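# Place the part on the cabinet rack, release, retreat

## Task

Set the part down on the rack that sits inside the cabinet, then open the gripper and withdraw the hand so it is no longer touching the part.

## Robot and tools

Robot: two arms, left_arm and right_arm, each ending in a parallel gripper. The fingers point along the gripper's own +z axis and close along its y axis. The reported end_effector_position is the spot between the finger pads, roughly 1 cm short of the tips. Joint limits (rad), base to hand: waist -2.618 to 3.054, shoulder 0.000 to 3.142, elbow 0.000 to 3.142, wrist pitch -1.571 to 1.571, wrist yaw -1.571 to 1.571, wrist roll -2.094 to 2.094. Elbows never quite straighten.

Scene frame: origin on the table surface midway between the arms, +z up, +x out across the table, left_arm on the +y side. The names left and right refer to the arms only, not to image sides. Result lines give each gripper's position in metres and orientation as a wxyz quaternion in this frame; at long reach the printed position may be somewhat wrong.

The row: every motion command uses one row of 14 numbers, each in [-1, 1], always covering both arms even if one stays still. Order: dx, dy, dz, rx, ry, rz, opening for left_arm, then the same seven for right_arm. The first six are an offset (not a pose) expressed in that gripper's own axes, relative to the gripper's measured pose at the start of the command. Scale: 1.0 equals 0.6 m of travel or 180 degrees of turn; rx, ry, rz form a single rotation vector. Opening is absolute, not an offset: +1 fully open (0.094 m), -1 closed.

execute_actions(actions): a list of up to 15 actions. Each action is a table of up to 15 rows, one row per control step of 1/30 s; if fewer than 15 rows are given, the last row is repeated to fill 15 steps. Every row in an action is an offset from the pose at that action's start, not from the preceding row. For a call's first action, the start is the last pose a result reported. An empty list just returns the current state and images. Results also list positions at some steps; HELD beside an arm means part of its row was blocked that step.

move(target, speed, blocking): target is one 14-number row as above, offsets from the pose shown in the latest result. Each gripper follows a straight line; both finish together, lasting 0.5 to 10 s (cut off at 10 s if longer). speed is the path top speed in m/s, 0.002 to 0.5, default 0.25; turning is capped at twice that in rad/s. Rotation takes the shorter way. Opening is applied at the start. Paths ignore obstacles and the other arm, and the real hand may lag, wander, or overshoot speed, especially near full reach. With blocking=false the result comes after 0.5 s while motion continues; further moves and execute_actions are refused until a result shows it ended, so use wait or stop. The result adds a move: line giving the ending (done, off_target, moving, held, fault) and limits that acted (paced = the sent pose was clipped; held = a check blocked some steps, after which the arm may jump faster), plus each gripper's distance to its target.

wait(seconds): 0 to 10; the robot keeps its last command, a running move continues, and the wait returns early when it ends. stop(): brakes a running move (needs stopping distance; fingers keep moving). zoom_image(camera, region): region [x0, y0, x1, y1] in pixels, at most 504 by 504, from cam_head_left, cam_head_right, cam_high, cam_low, cam_left_wrist or cam_right_wrist (all 504x504, images arrive in that order). finished_scene(scene): pass the current scene's number once the part rests on the rack and the hand is clear; irreversible.

Controller behaviour: each step the commanded pose is limited to 70 mm and 16 degrees from the measured pose, then solved by damped inverse kinematics favouring position over orientation. Large offsets may need several actions; afterwards an arm only continues to its last clipped pose. Hand target lines show where each gripper is currently being driven. A pose unreachable line means a clearance check altered or blocked that arm's command. Arms tend to finish a centimetre or more low, and repeated zero offsets let them sag; to hold an arm in place, send the correcting offset in the first call of a reply and zeros afterwards, aiming higher if it still droops. The robot holds its last command while you compose replies.

Gripping: grip_measured is the finger opening on the command scale (the last Joint positions value is metres). Each gripper may read up to about 1 mm off. To hold an object, command roughly 0.03 below grip_measured; smaller gaps grip gently. Finger force tops out near 50 to 62 N per pad, lower on thin parts under about 2 mm. Occasional tugs may act on a held part or shove loose items.

Avoid: dropping the part, knocking anything off the table, arms colliding or pushing each other, fast contacts or targets set far beyond a contact (these press hard). Watch motor heat: MOTOR HOT from 75 °C, a 10 s arm stop at 90 °C, and at 100 °C the arm loses hold and falls; OVER-TEMPERATURE FAULT or FAULT lines report stops. Keep loaded holds short.

Each tool is called after "Call:" as name(argument=value, ...), one argument or row to a line, values as JSON.

## Session

I'll start by looking at the current state of the scene.

Call:
execute_actions(
  actions=[],
)

Scene clock: 0.00 s.
left_arm: end_effector_position=(+0.4525, +0.2859, +0.1883) grip_measured=+1.000 end_effector_quat_wxyz=(-0.199, +0.700, -0.636, +0.258) | right_arm: end_effector_position=(+0.6368, -0.2116, +0.2638) grip_measured=+1.000 end_effector_quat_wxyz=(+0.638, -0.573, +0.418, +0.300)
Joint positions: left_arm=[ 0.128  1.503  1.272 -0.685  0.115 -1.598  0.094] | right_arm=[-0.078  2.57   2.355  0.173 -1.433 -0.544  0.094]
Joint velocities: left_arm=[ 0.012 -0.012  0.002  0.081 -0.051  0.081  0.   ] | right_arm=[-0.002 -0.017 -0.012  0.007 -0.007  0.007  0.   ]
Hand target (left_arm): +0.453, +0.287, +0.194; -0.206, +0.697, -0.636, +0.259
Hand target (right_arm): +0.635, -0.211, +0.274; +0.640, -0.575, +0.414, +0.297

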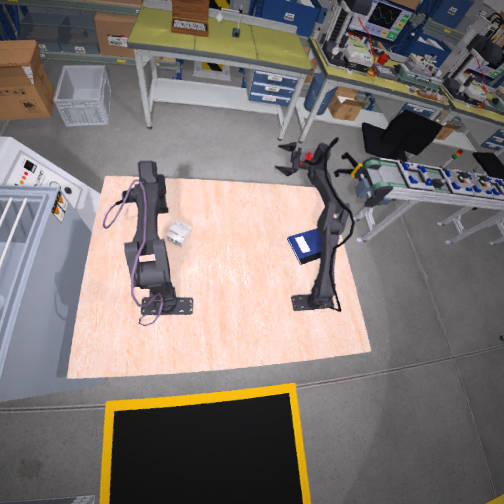

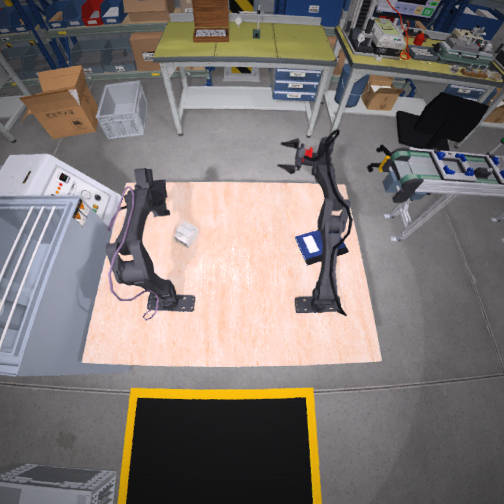

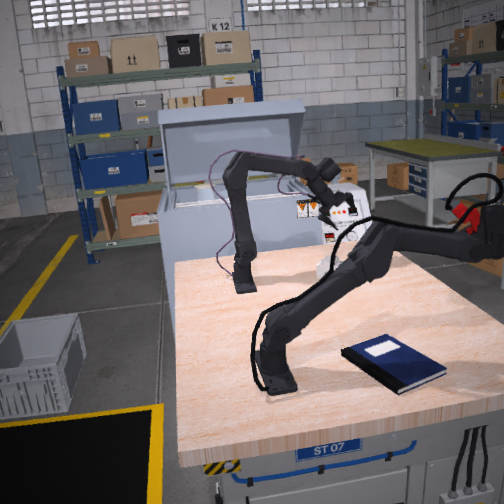

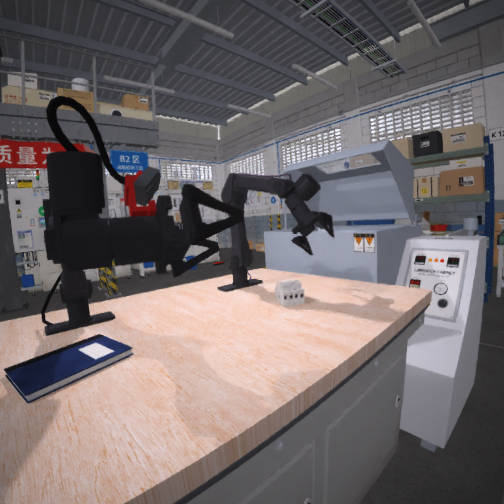

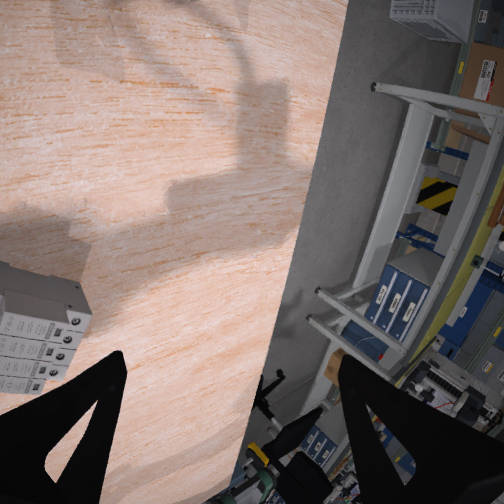

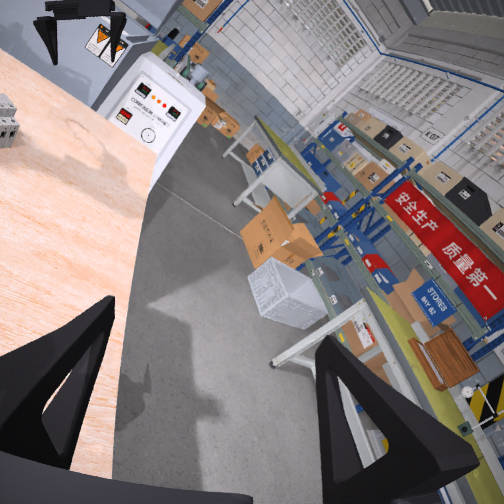

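Call:
zoom_image(
  camera="cam_head_left",
  region=[0, 130, 250, 410],
)

Call:
zoom_image(
  camera="cam_head_right",
  region=[0, 140, 250, 400],
)

Call:
zoom_image(
  camera="cam_high",
  region=[140, 80, 400, 340],
)

Call:
zoom_image(
  camera="cam_low",
  region=[210, 120, 490, 330],
)

Region (0, 130, 250, 410) of cam_head_left's 504x504 image, scaled by 1.800, with more detail than that image has; it fills the left 450 columns of this view, and the rest is white.

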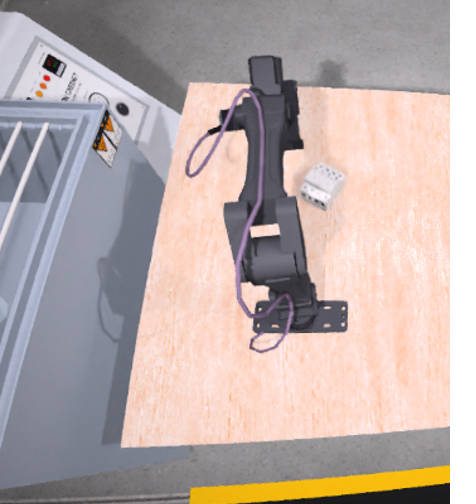

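Region (0, 140, 250, 400) of cam_head_right's 504x504 image, scaled by 1.938, with more detail than that image has; it fills the left 485 columns of this view, and the rest is white.

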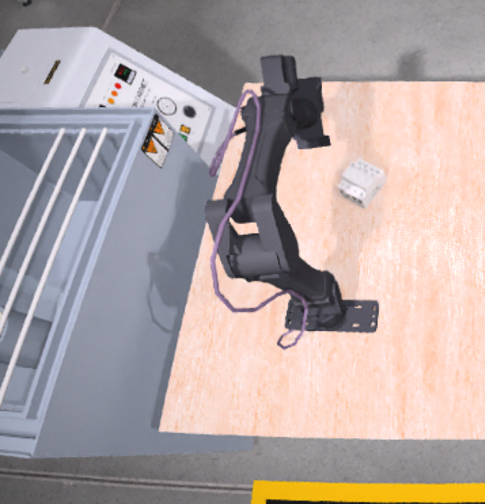

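Region (140, 80, 400, 340) of cam_high's 504x504 image, scaled by 1.938, with more detail than that image has.

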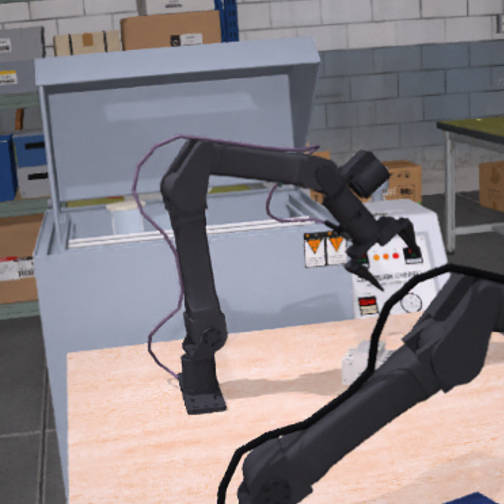

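Region (210, 120, 490, 330) of cam_low's 504x504 image, scaled by 1.800, with more detail than that image has; it fills the top 378 rows of this view, and the rest is white.

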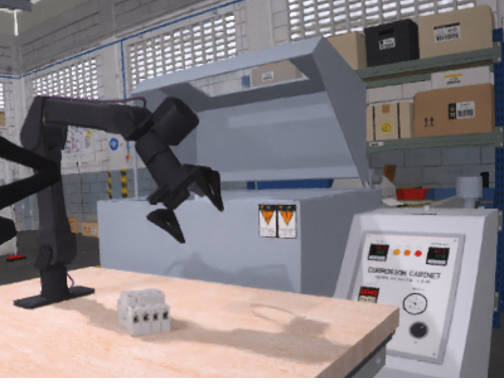

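Call:
zoom_image(
  camera="cam_head_right",
  region=[140, 190, 230, 280],
)

Call:
zoom_image(
  camera="cam_head_left",
  region=[135, 190, 225, 280],
)

Call:
zoom_image(
  camera="cam_low",
  region=[255, 255, 325, 325],
)

Call:
zoom_image(
  camera="cam_head_right",
  region=[0, 180, 120, 390],
)

Call:
zoom_image(
  camera="cam_left_wrist",
  region=[0, 220, 200, 420],
)

Region (140, 190, 230, 280) of cam_head_right's 504x504 image, scaled by 5.600, with more detail than that image has.

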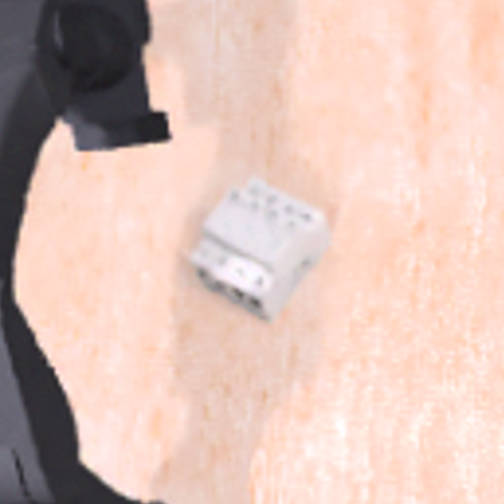

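Region (135, 190, 225, 280) of cam_head_left's 504x504 image, scaled by 5.600, with more detail than that image has.

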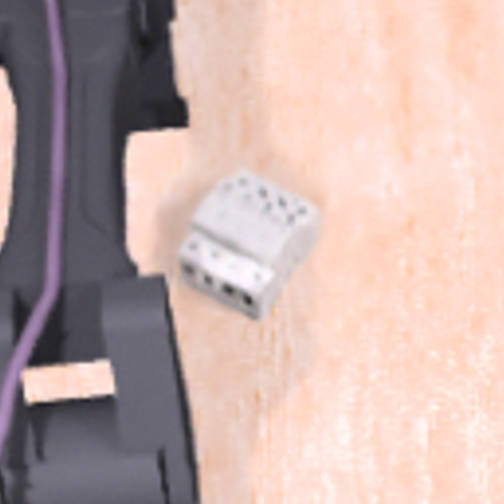

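Region (255, 255, 325, 325) of cam_low's 504x504 image, scaled by 7.200, with more detail than that image has.

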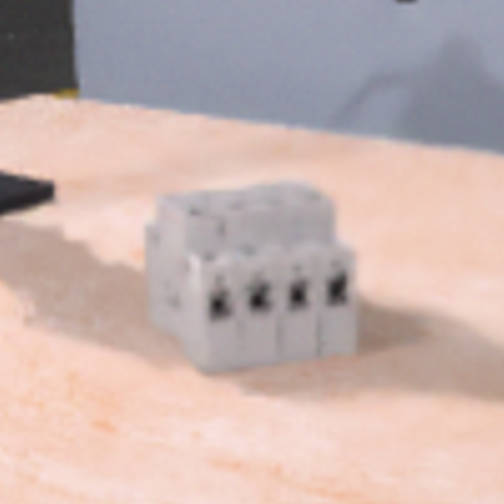

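Region (0, 180, 120, 390) of cam_head_right's 504x504 image, scaled by 2.400, with more detail than that image has; it fills the left 288 columns of this view, and the rest is white.

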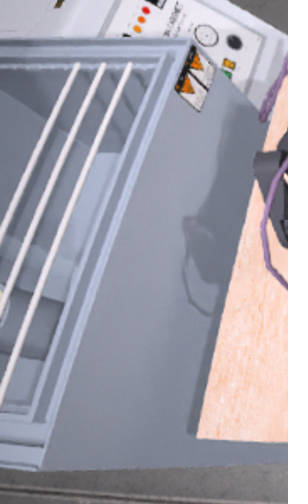

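Region (0, 220, 200, 420) of cam_left_wrist's 504x504 image, scaled by 2.520, with more detail than that image has.

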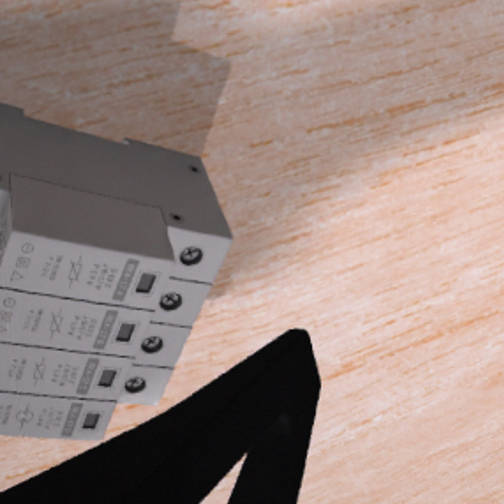

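Call:
zoom_image(
  camera="cam_head_right",
  region=[70, 280, 230, 380],
)

Call:
zoom_image(
  camera="cam_head_right",
  region=[260, 280, 420, 380],
)

Call:
zoom_image(
  camera="cam_head_right",
  region=[260, 120, 380, 220],
)

Call:
zoom_image(
  camera="cam_head_right",
  region=[0, 160, 180, 260],
)

Region (70, 280, 230, 380) of cam_head_right's 504x504 image, scaled by 3.150, with more detail than that image has; it fills the top 315 rows of this view, and the rest is white.

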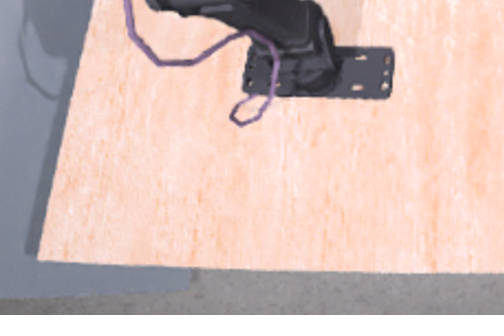

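Region (260, 280, 420, 380) of cam_head_right's 504x504 image, scaled by 3.150, with more detail than that image has; it fills the top 315 rows of this view, and the rest is white.

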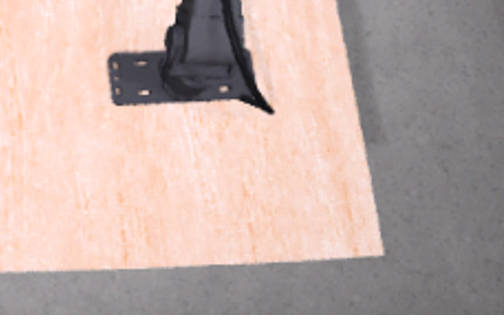

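Region (260, 120, 380, 220) of cam_head_right's 504x504 image, scaled by 4.200, with more detail than that image has.

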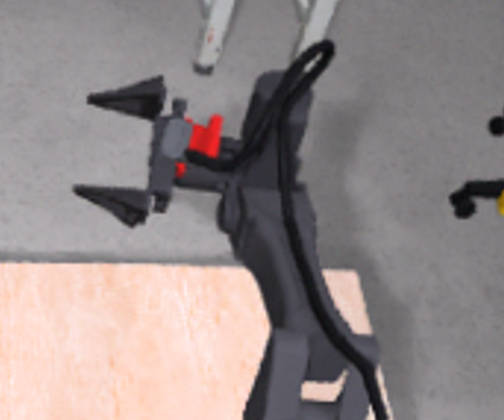

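Region (0, 160, 180, 260) of cam_head_right's 504x504 image, scaled by 2.800, with more detail than that image has.

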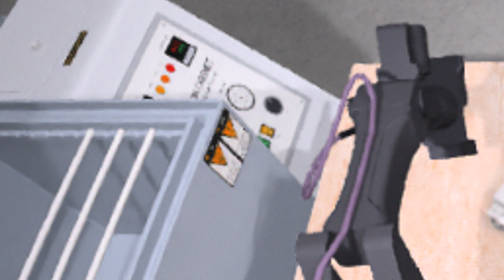

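Call:
move(
  target=[0.056,0.2277,-0.0545,0.1026,0.0513,0.6507,1,-0.1477,0.4603,-0.3262,0.430,0.108,0.134,1],
  speed=0.4,
)

Scene clock: 123.60 s.
left_arm: end_effector_position=(+0.3292, +0.2414, +0.1347) grip_measured=+1.000 end_effector_quat_wxyz=(+0.367, +0.228, +0.897, -0.088) | right_arm: end_effector_position=(+0.3196, -0.3469, +0.1981) grip_measured=+1.000 end_effector_quat_wxyz=(+0.688, -0.009, +0.726, -0.006)
Joint positions: left_arm=[ 0.232  1.022  0.681 -0.586  0.465  0.552  0.094] | right_arm=[ 0.064  0.44   0.122  0.265  0.085 -0.016  0.094]
Joint velocities: left_arm=[ 0.007  0.002 -0.002 -0.022 -0.007  0.051  0.   ] | right_arm=[-0.017  0.007 -0.002 -0.081 -0.066  0.066  0.   ]
Hand target (left_arm): +0.325, +0.241, +0.136; +0.369, +0.228, +0.896, -0.094
Hand target (right_arm): +0.319, -0.347, +0.220; +0.704, -0.004, +0.710, -0.003
Off the commanded pose (left_arm): 0.004 m, 1 deg.
Off the commanded pose (right_arm): 0.012 m, 3 deg.
move: off_target (right_arm)

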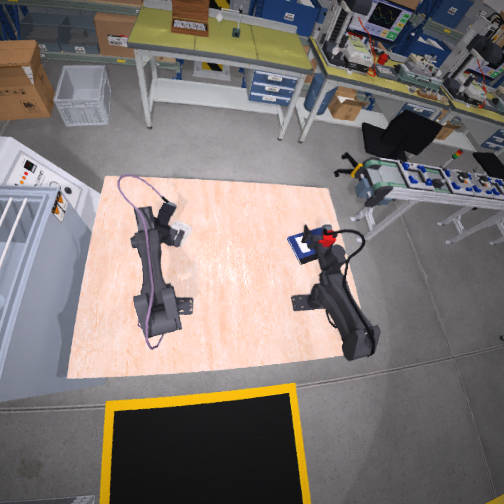

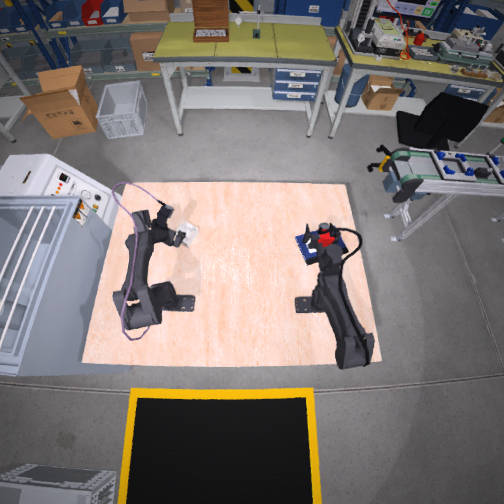

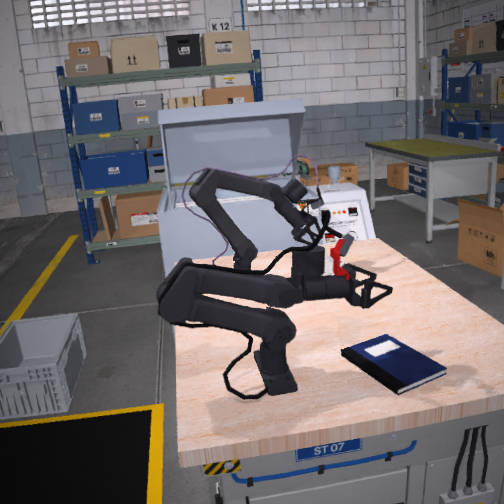

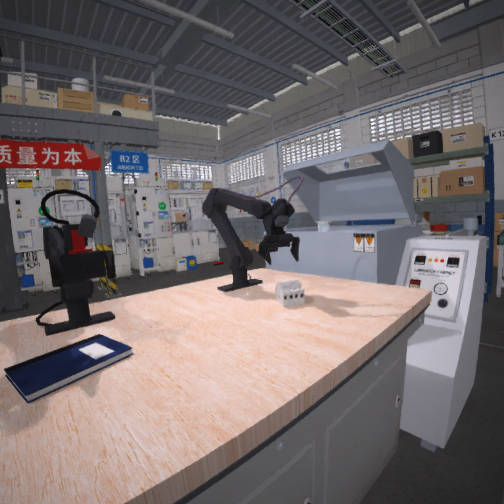

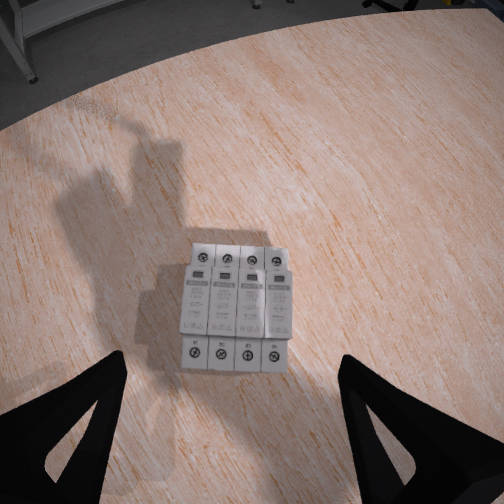

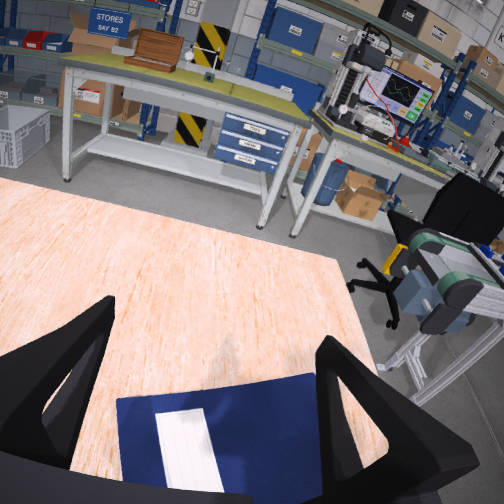

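Call:
zoom_image(
  camera="cam_head_left",
  region=[0, 160, 126, 260],
)

Call:
zoom_image(
  camera="cam_head_left",
  region=[0, 300, 126, 420],
)

Call:
zoom_image(
  camera="cam_head_left",
  region=[280, 170, 400, 370],
)

Call:
zoom_image(
  camera="cam_head_right",
  region=[0, 170, 126, 270],
)

Call:
zoom_image(
  camera="cam_high",
  region=[150, 150, 350, 270],
)

Region (0, 160, 126, 260) of cam_head_left's 504x504 image, scaled by 4.000, with more detail than that image has; it fills the top 400 rows of this view, and the rest is white.

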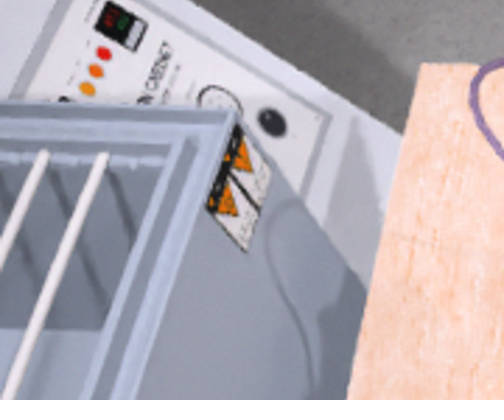

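Region (0, 300, 126, 420) of cam_head_left's 504x504 image, scaled by 4.000, with more detail than that image has; it fills the top 480 rows of this view, and the rest is white.

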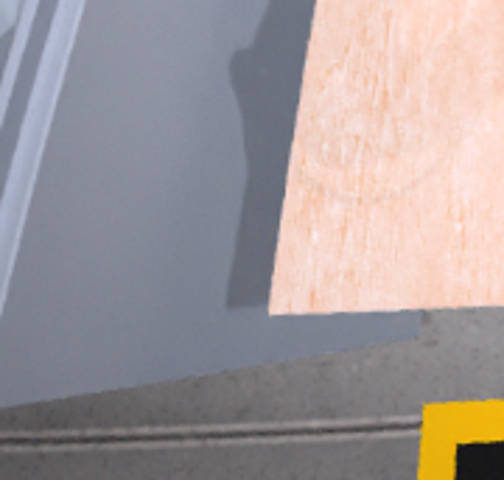

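Region (280, 170, 400, 370) of cam_head_left's 504x504 image, scaled by 2.520, with more detail than that image has; it fills the left 302 columns of this view, and the rest is white.

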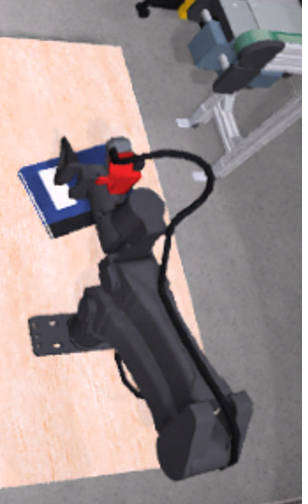

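Region (0, 170, 126, 270) of cam_head_right's 504x504 image, scaled by 4.000, with more detail than that image has; it fills the top 400 rows of this view, and the rest is white.

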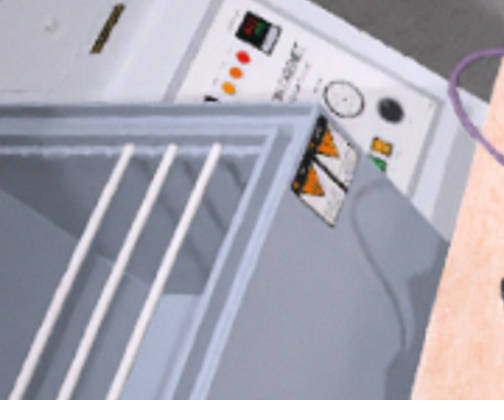

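Region (150, 150, 350, 270) of cam_high's 504x504 image, scaled by 2.520, with more detail than that image has; it fills the top 302 rows of this view, and the rest is white.

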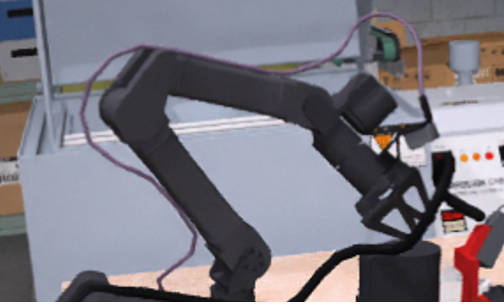

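Call:
zoom_image(
  camera="cam_left_wrist",
  region=[150, 220, 330, 400],
)

Call:
zoom_image(
  camera="cam_low",
  region=[230, 170, 350, 320],
)

Region (150, 220, 330, 400) of cam_left_wrist's 504x504 image, scaled by 2.800, with more detail than that image has.

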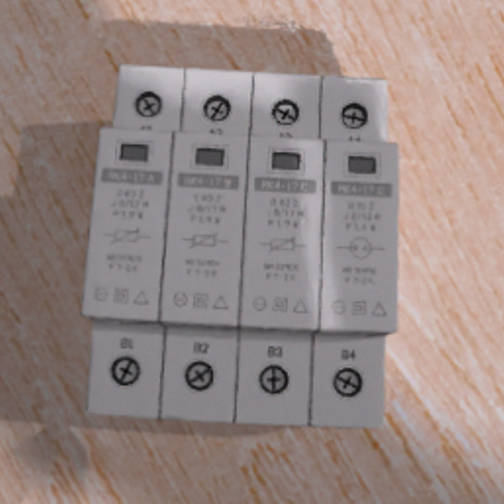

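Region (230, 170, 350, 320) of cam_low's 504x504 image, scaled by 3.360, with more detail than that image has; it fills the left 403 columns of this view, and the rest is white.

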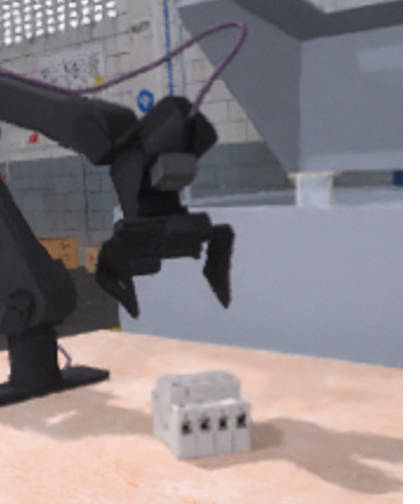

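Call:
execute_actions(
  actions=[],
)

Scene clock: 243.60 s.
left_arm: end_effector_position=(+0.3292, +0.2414, +0.1347) grip_measured=+1.000 end_effector_quat_wxyz=(+0.367, +0.229, +0.897, -0.088) | right_arm: end_effector_position=(+0.3196, -0.3471, +0.1978) grip_measured=+1.000 end_effector_quat_wxyz=(+0.688, -0.008, +0.726, -0.006)
Joint positions: left_arm=[ 0.232  1.022  0.681 -0.586  0.466  0.553  0.094] | right_arm=[ 0.064  0.44   0.122  0.264  0.086 -0.016  0.094]
Joint velocities: left_arm=[-0.007 -0.007 -0.012 -0.007 -0.007 -0.051  0.   ] | right_arm=[ 0.017  0.012 -0.017 -0.007  0.007  0.037  0.   ]
Hand target (left_arm): +0.325, +0.241, +0.136; +0.369, +0.228, +0.896, -0.094
Hand target (right_arm): +0.319, -0.347, +0.220; +0.704, -0.004, +0.710, -0.003
Off the commanded pose (left_arm): 0.003 m, 1 deg.
Off the commanded pose (right_arm): 0.012 m, 4 deg.

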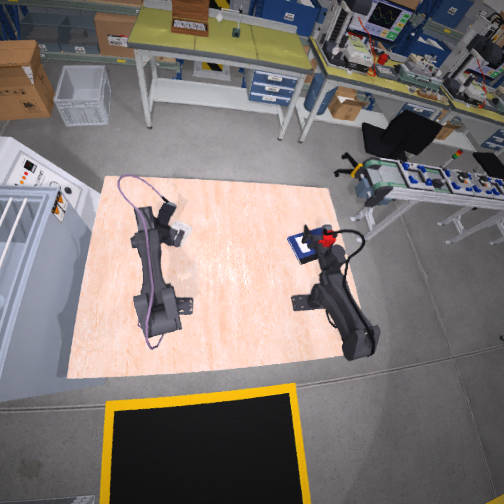

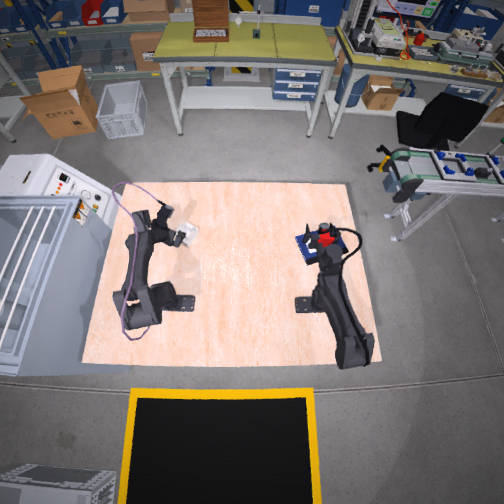

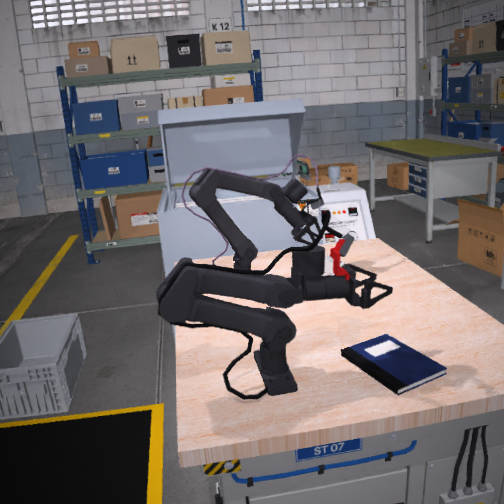

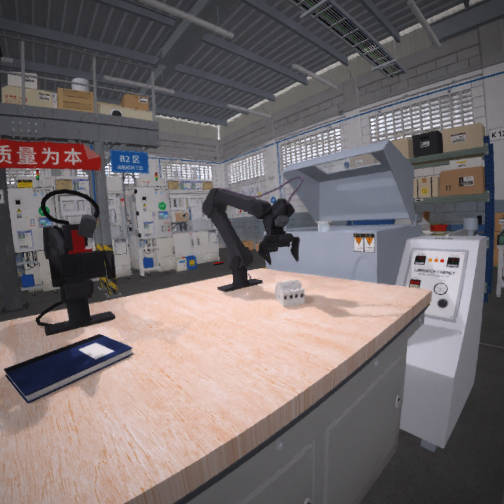

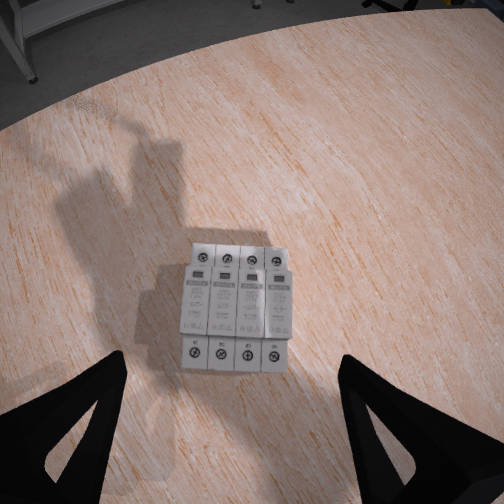

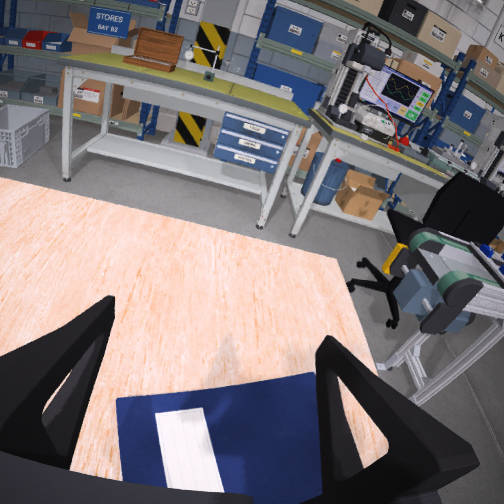

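Call:
move(
  target=[0.0592,-0.004,0.1812,0.009,-0.0313,0.0042,1,-0.01,0,0,0,0,0,1],
  speed=0.12,
)

Scene clock: 249.90 s.
left_arm: end_effector_position=(+0.3735, +0.2205, +0.0346) grip_measured=+1.000 end_effector_quat_wxyz=(+0.409, +0.232, +0.876, -0.105) | right_arm: end_effector_position=(+0.3195, -0.3471, +0.1959) grip_measured=+1.000 end_effector_quat_wxyz=(+0.685, -0.009, +0.729, -0.007)
Joint positions: left_arm=[0.138 1.429 0.395 0.231 0.465 0.444 0.094] | right_arm=[ 0.064  0.44   0.122  0.256  0.086 -0.016  0.094]
Joint velocities: left_arm=[-0.007 -0.007 -0.017  0.022  0.022  0.037  0.   ] | right_arm=[ 0.002 -0.022 -0.002 -0.022 -0.051 -0.007  0.   ]
Hand target (left_arm): +0.371, +0.216, +0.032; +0.408, +0.235, +0.875, -0.110
Hand target (right_arm): +0.320, -0.347, +0.204; +0.688, -0.008, +0.726, -0.006
Off the commanded pose (left_arm): 0.005 m, 1 deg.
Off the commanded pose (right_arm): 0.008 m, 0 deg.
move: done

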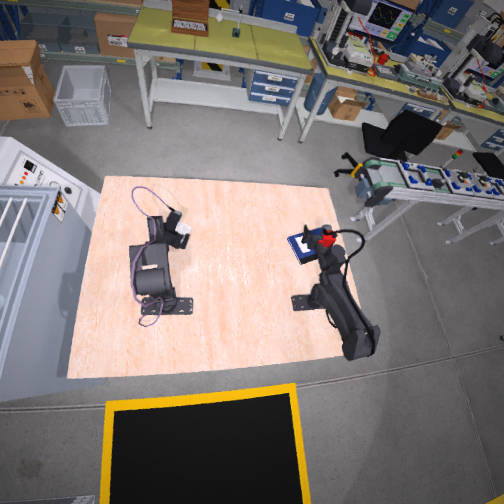

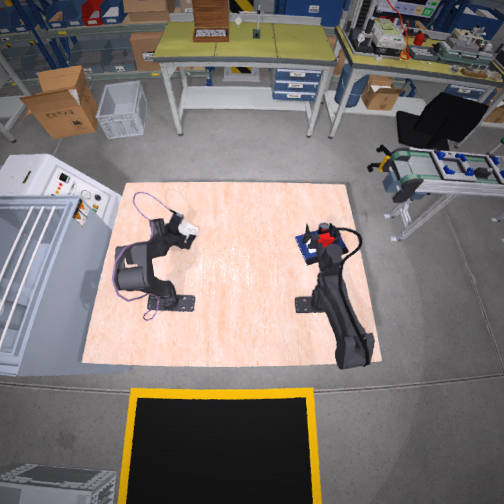

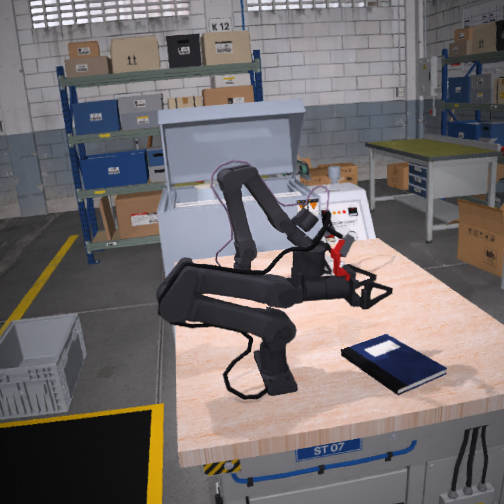

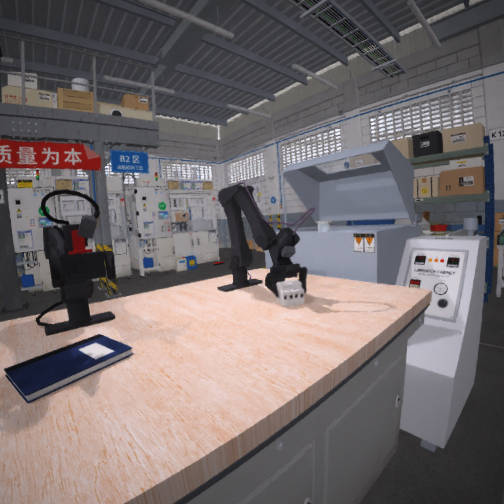

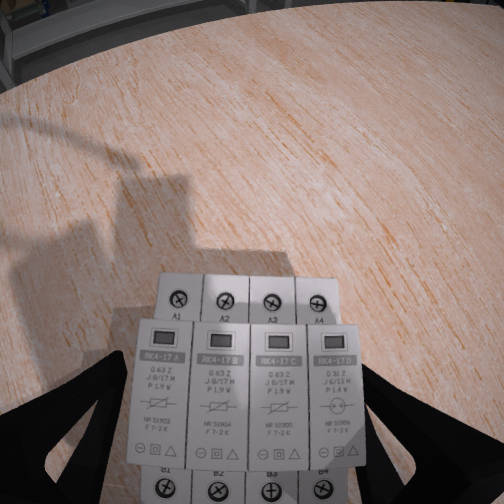

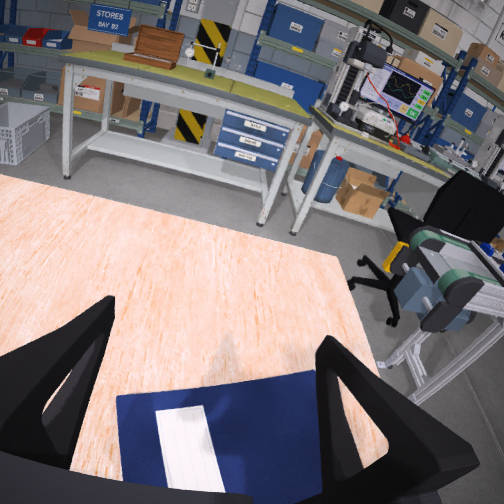

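Call:
zoom_image(
  camera="cam_low",
  region=[250, 240, 330, 320],
)

Call:
zoom_image(
  camera="cam_head_right",
  region=[140, 195, 220, 275],
)

Region (250, 240, 330, 320) of cam_low's 504x504 image, scaled by 6.300, with more detail than that image has.

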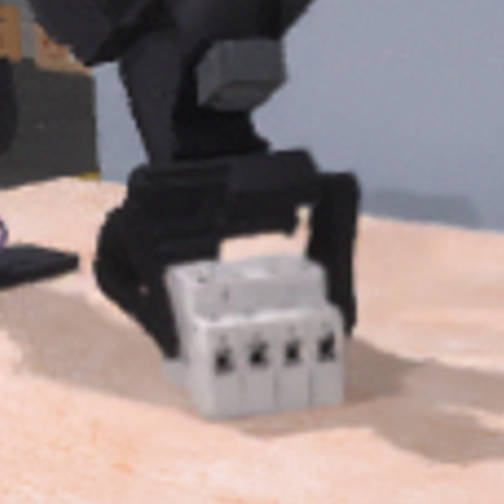

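Region (140, 195, 220, 275) of cam_head_right's 504x504 image, scaled by 6.300, with more detail than that image has.

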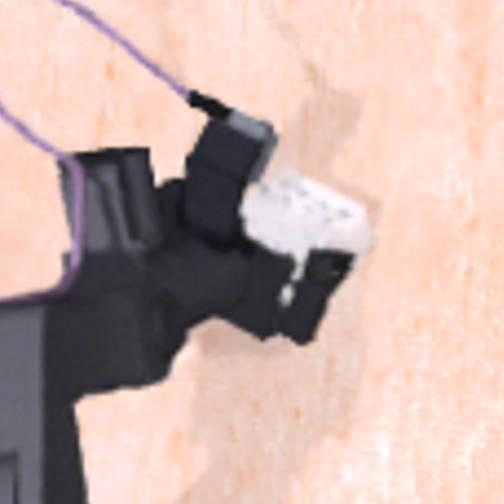

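Call:
execute_actions(
  actions=[
    [[0.0005,-0.002,0.0005,0,0,0,1,-0.01,0,0,0,0,0,1],[0.001,-0.004,0.001,0,0,0,1,-0.01,0,0,0,0,0,1],[0.0015,-0.006,0.0015,0,0,0,1,-0.01,0,0,0,0,0,1],[0.002,-0.008,0.002,0,0,0,0.98,-0.01,0,0,0,0,0,1],[0.0025,-0.010,0.002,0,0,0,0.96,-0.01,0,0,0,0,0,1],[0.003,-0.012,0.0025,0,0,0,0.94,-0.01,0,0,0,0,0,1],[0.0035,-0.014,0.003,0,0,0,0.92,-0.01,0,0,0,0,0,1],[0.004,-0.015,0.003,0,0,0,0.90,-0.01,0,0,0,0,0,1],[0.004,-0.015,0.003,0,0,0,0.88,-0.01,0,0,0,0,0,1],[0.004,-0.015,0.003,0,0,0,0.86,-0.01,0,0,0,0,0,1],[0.004,-0.015,0.003,0,0,0,0.84,-0.01,0,0,0,0,0,1],[0.004,-0.015,0.003,0,0,0,0.82,-0.01,0,0,0,0,0,1],[0.004,-0.015,0.003,0,0,0,0.80,-0.01,0,0,0,0,0,1],[0.004,-0.015,0.003,0,0,0,0.78,-0.01,0,0,0,0,0,1],[0.004,-0.015,0.003,0,0,0,0.76,-0.01,0,0,0,0,0,1]],
  ],
)

Scene clock: 275.03 s.
left_arm: end_effector_position=(+0.3684, +0.2156, +0.0289) grip_measured=+0.771 end_effector_quat_wxyz=(+0.402, +0.230, +0.880, -0.106) | right_arm: end_effector_position=(+0.3194, -0.3472, +0.1942) grip_measured=+1.000 end_effector_quat_wxyz=(+0.682, -0.009, +0.731, -0.007)
Joint positions: left_arm=[0.114 1.429 0.375 0.242 0.446 0.423 0.083] | right_arm=[ 0.064  0.44   0.122  0.249  0.086 -0.016  0.094]
Joint velocities: left_arm=[-0.002  0.012  0.002 -0.007 -0.051  0.095 -0.018] | right_arm=[ 0.012  0.002  0.007 -0.037 -0.066  0.022  0.   ]
Hand target (left_arm): +0.369, +0.213, +0.032; +0.409, +0.232, +0.876, -0.105
Hand target (right_arm): +0.320, -0.347, +0.202; +0.685, -0.009, +0.729, -0.007
Off the commanded pose (left_arm): 0.004 m, 1 deg.
Off the commanded pose (right_arm): 0.008 m, 0 deg.
Step readings (end_effector_position):
0: left_arm (+0.3738, +0.2205, +0.0349) | right_arm (+0.3195, -0.3471, +0.1959)
1: left_arm (+0.3738, +0.2205, +0.0349) | right_arm (+0.3195, -0.3471, +0.1957)
2: left_arm (+0.3739, +0.2207, +0.0349) | right_arm (+0.3195, -0.3471, +0.1955)
4: left_arm (+0.3739, +0.2209, +0.0347) | right_arm (+0.3194, -0.3472, +0.1950)
8: left_arm (+0.3724, +0.2172, +0.0330) | right_arm (+0.3194, -0.3472, +0.1945)
15: end_effector_position above

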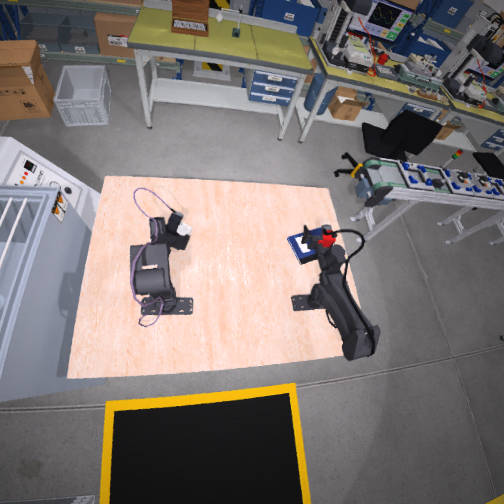

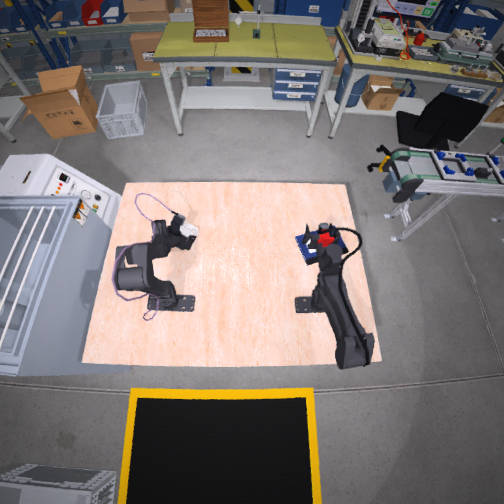

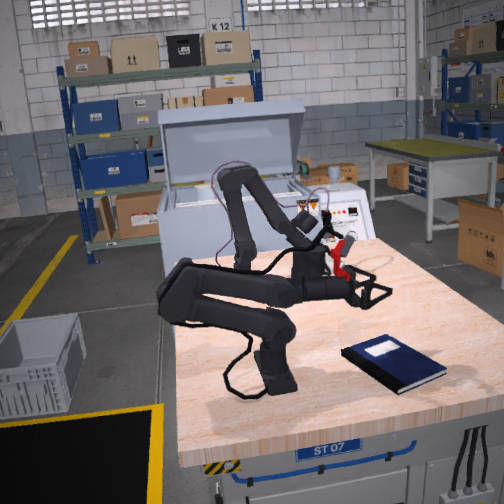

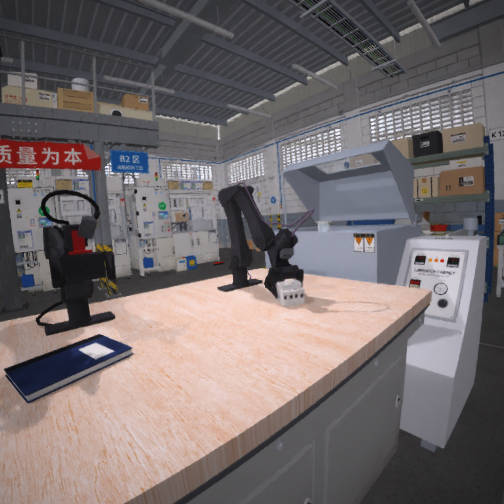

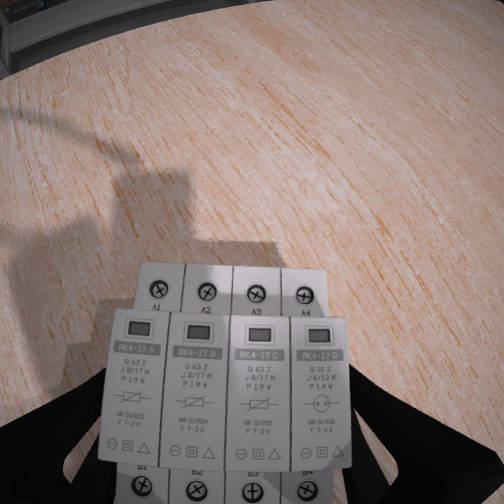

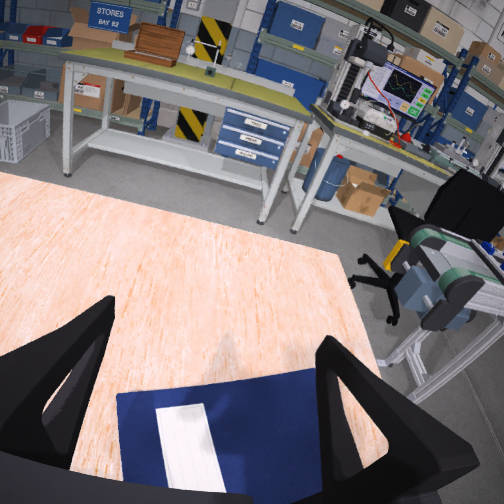

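Call:
execute_actions(
  actions=[
    [[-0.003,0,-0.001,0,-0.003,0,0.74,-0.012,0,0,0,-0.003,0,1],[-0.003,0,-0.001,0,-0.003,0,0.72,-0.012,0,0,0,-0.003,0,1],[-0.003,0,-0.001,0,-0.003,0,0.70,-0.012,0,0,0,-0.003,0,1],[-0.003,0,-0.001,0,-0.003,0,0.68,-0.012,0,0,0,-0.003,0,1],[-0.003,0,-0.001,0,-0.003,0,0.66,-0.012,0,0,0,-0.003,0,1],[-0.003,0,-0.001,0,-0.003,0,0.64,-0.012,0,0,0,-0.003,0,1],[-0.003,0,-0.001,0,-0.003,0,0.62,-0.012,0,0,0,-0.003,0,1],[-0.003,0,-0.001,0,-0.003,0,0.60,-0.012,0,0,0,-0.003,0,1],[-0.003,0,-0.001,0,-0.003,0,0.58,-0.012,0,0,0,-0.003,0,1],[-0.003,0,-0.001,0,-0.003,0,0.56,-0.012,0,0,0,-0.003,0,1],[-0.003,0,-0.001,0,-0.003,0,0.545,-0.012,0,0,0,-0.003,0,1],[-0.003,0,-0.001,0,-0.003,0,0.53,-0.012,0,0,0,-0.003,0,1],[-0.003,0,-0.001,0,-0.003,0,0.515,-0.012,0,0,0,-0.003,0,1],[-0.003,0,-0.001,0,-0.003,0,0.50,-0.012,0,0,0,-0.003,0,1],[-0.003,0,-0.001,0,-0.003,0,0.485,-0.012,0,0,0,-0.003,0,1]],
  ],
)

Scene clock: 288.60 s.
left_arm: end_effector_position=(+0.3691, +0.2166, +0.0290) grip_measured=+0.517 end_effector_quat_wxyz=(+0.402, +0.228, +0.881, -0.104) | right_arm: end_effector_position=(+0.3194, -0.3472, +0.1942) grip_measured=+1.000 end_effector_quat_wxyz=(+0.682, -0.009, +0.731, -0.007)
Joint positions: left_arm=[0.114 1.429 0.375 0.245 0.44  0.421 0.071] | right_arm=[ 0.064  0.44   0.122  0.249  0.086 -0.016  0.094]
Joint velocities: left_arm=[ 0.017  0.007  0.007 -0.051 -0.037  0.051  0.   ] | right_arm=[ 0.007  0.007  0.007  0.051 -0.051  0.066  0.   ]
Hand target (left_arm): +0.369, +0.215, +0.031; +0.406, +0.229, +0.878, -0.107
Hand target (right_arm): +0.320, -0.347, +0.201; +0.686, -0.009, +0.728, -0.007
Off the commanded pose (left_arm): 0.002 m, 1 deg.
Off the commanded pose (right_arm): 0.007 m, 1 deg.
Step readings (end_effector_position):
0: left_arm (+0.3689, +0.2160, +0.0291) | right_arm (+0.3194, -0.3472, +0.1942)
1: left_arm (+0.3689, +0.2160, +0.0291) | right_arm (+0.3194, -0.3472, +0.1942)
2: left_arm (+0.3689, +0.2160, +0.0291) | right_arm (+0.3194, -0.3472, +0.1942)
4: left_arm (+0.3689, +0.2160, +0.0291) | right_arm (+0.3194, -0.3472, +0.1942)
8: left_arm (+0.3689, +0.2160, +0.0291) | right_arm (+0.3194, -0.3472, +0.1942)
15: end_effector_position above

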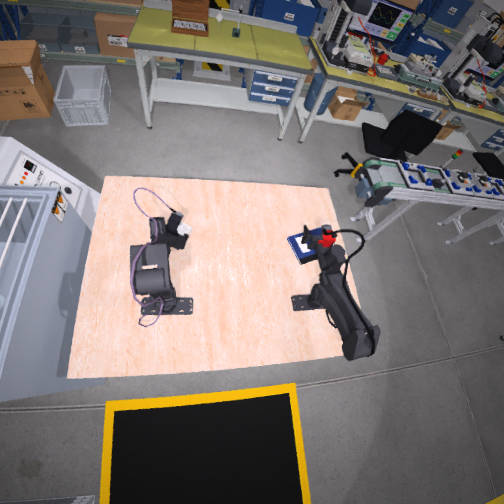

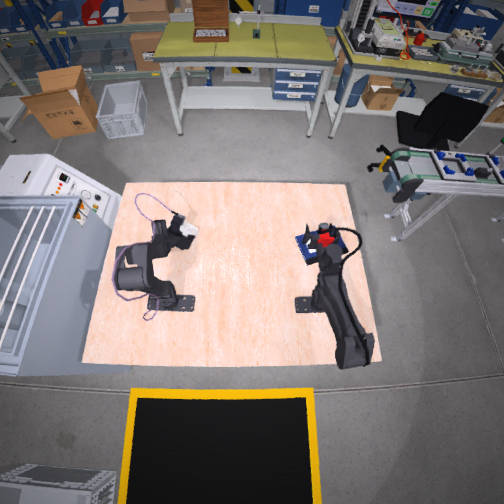

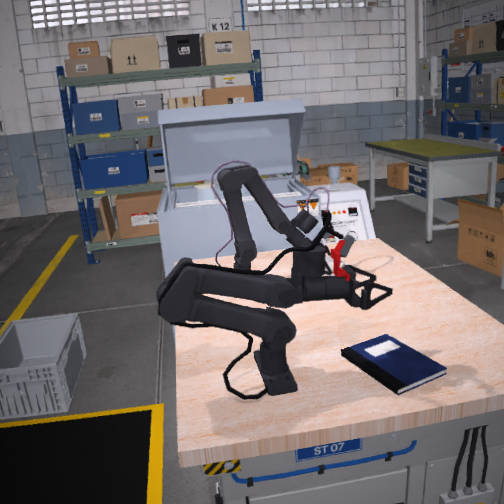

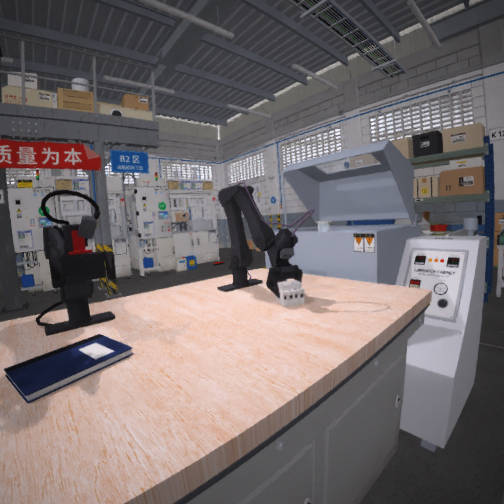

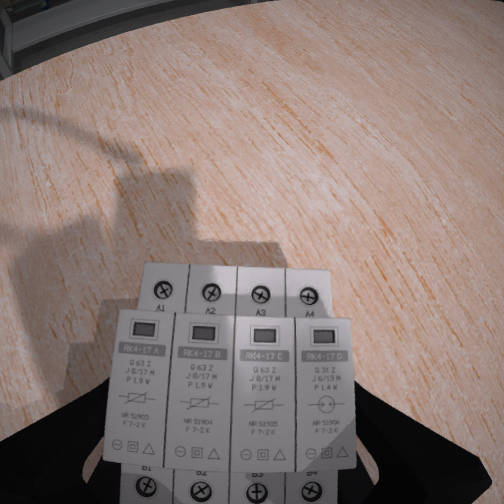

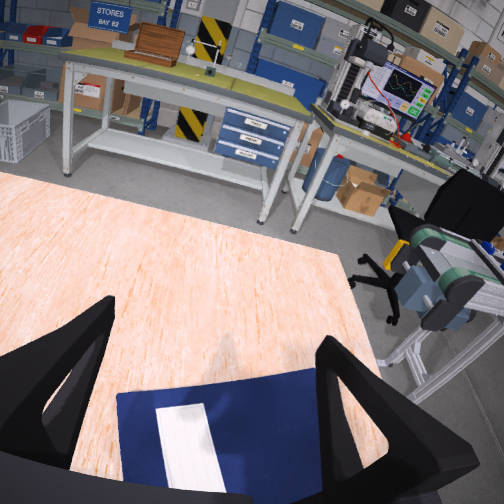

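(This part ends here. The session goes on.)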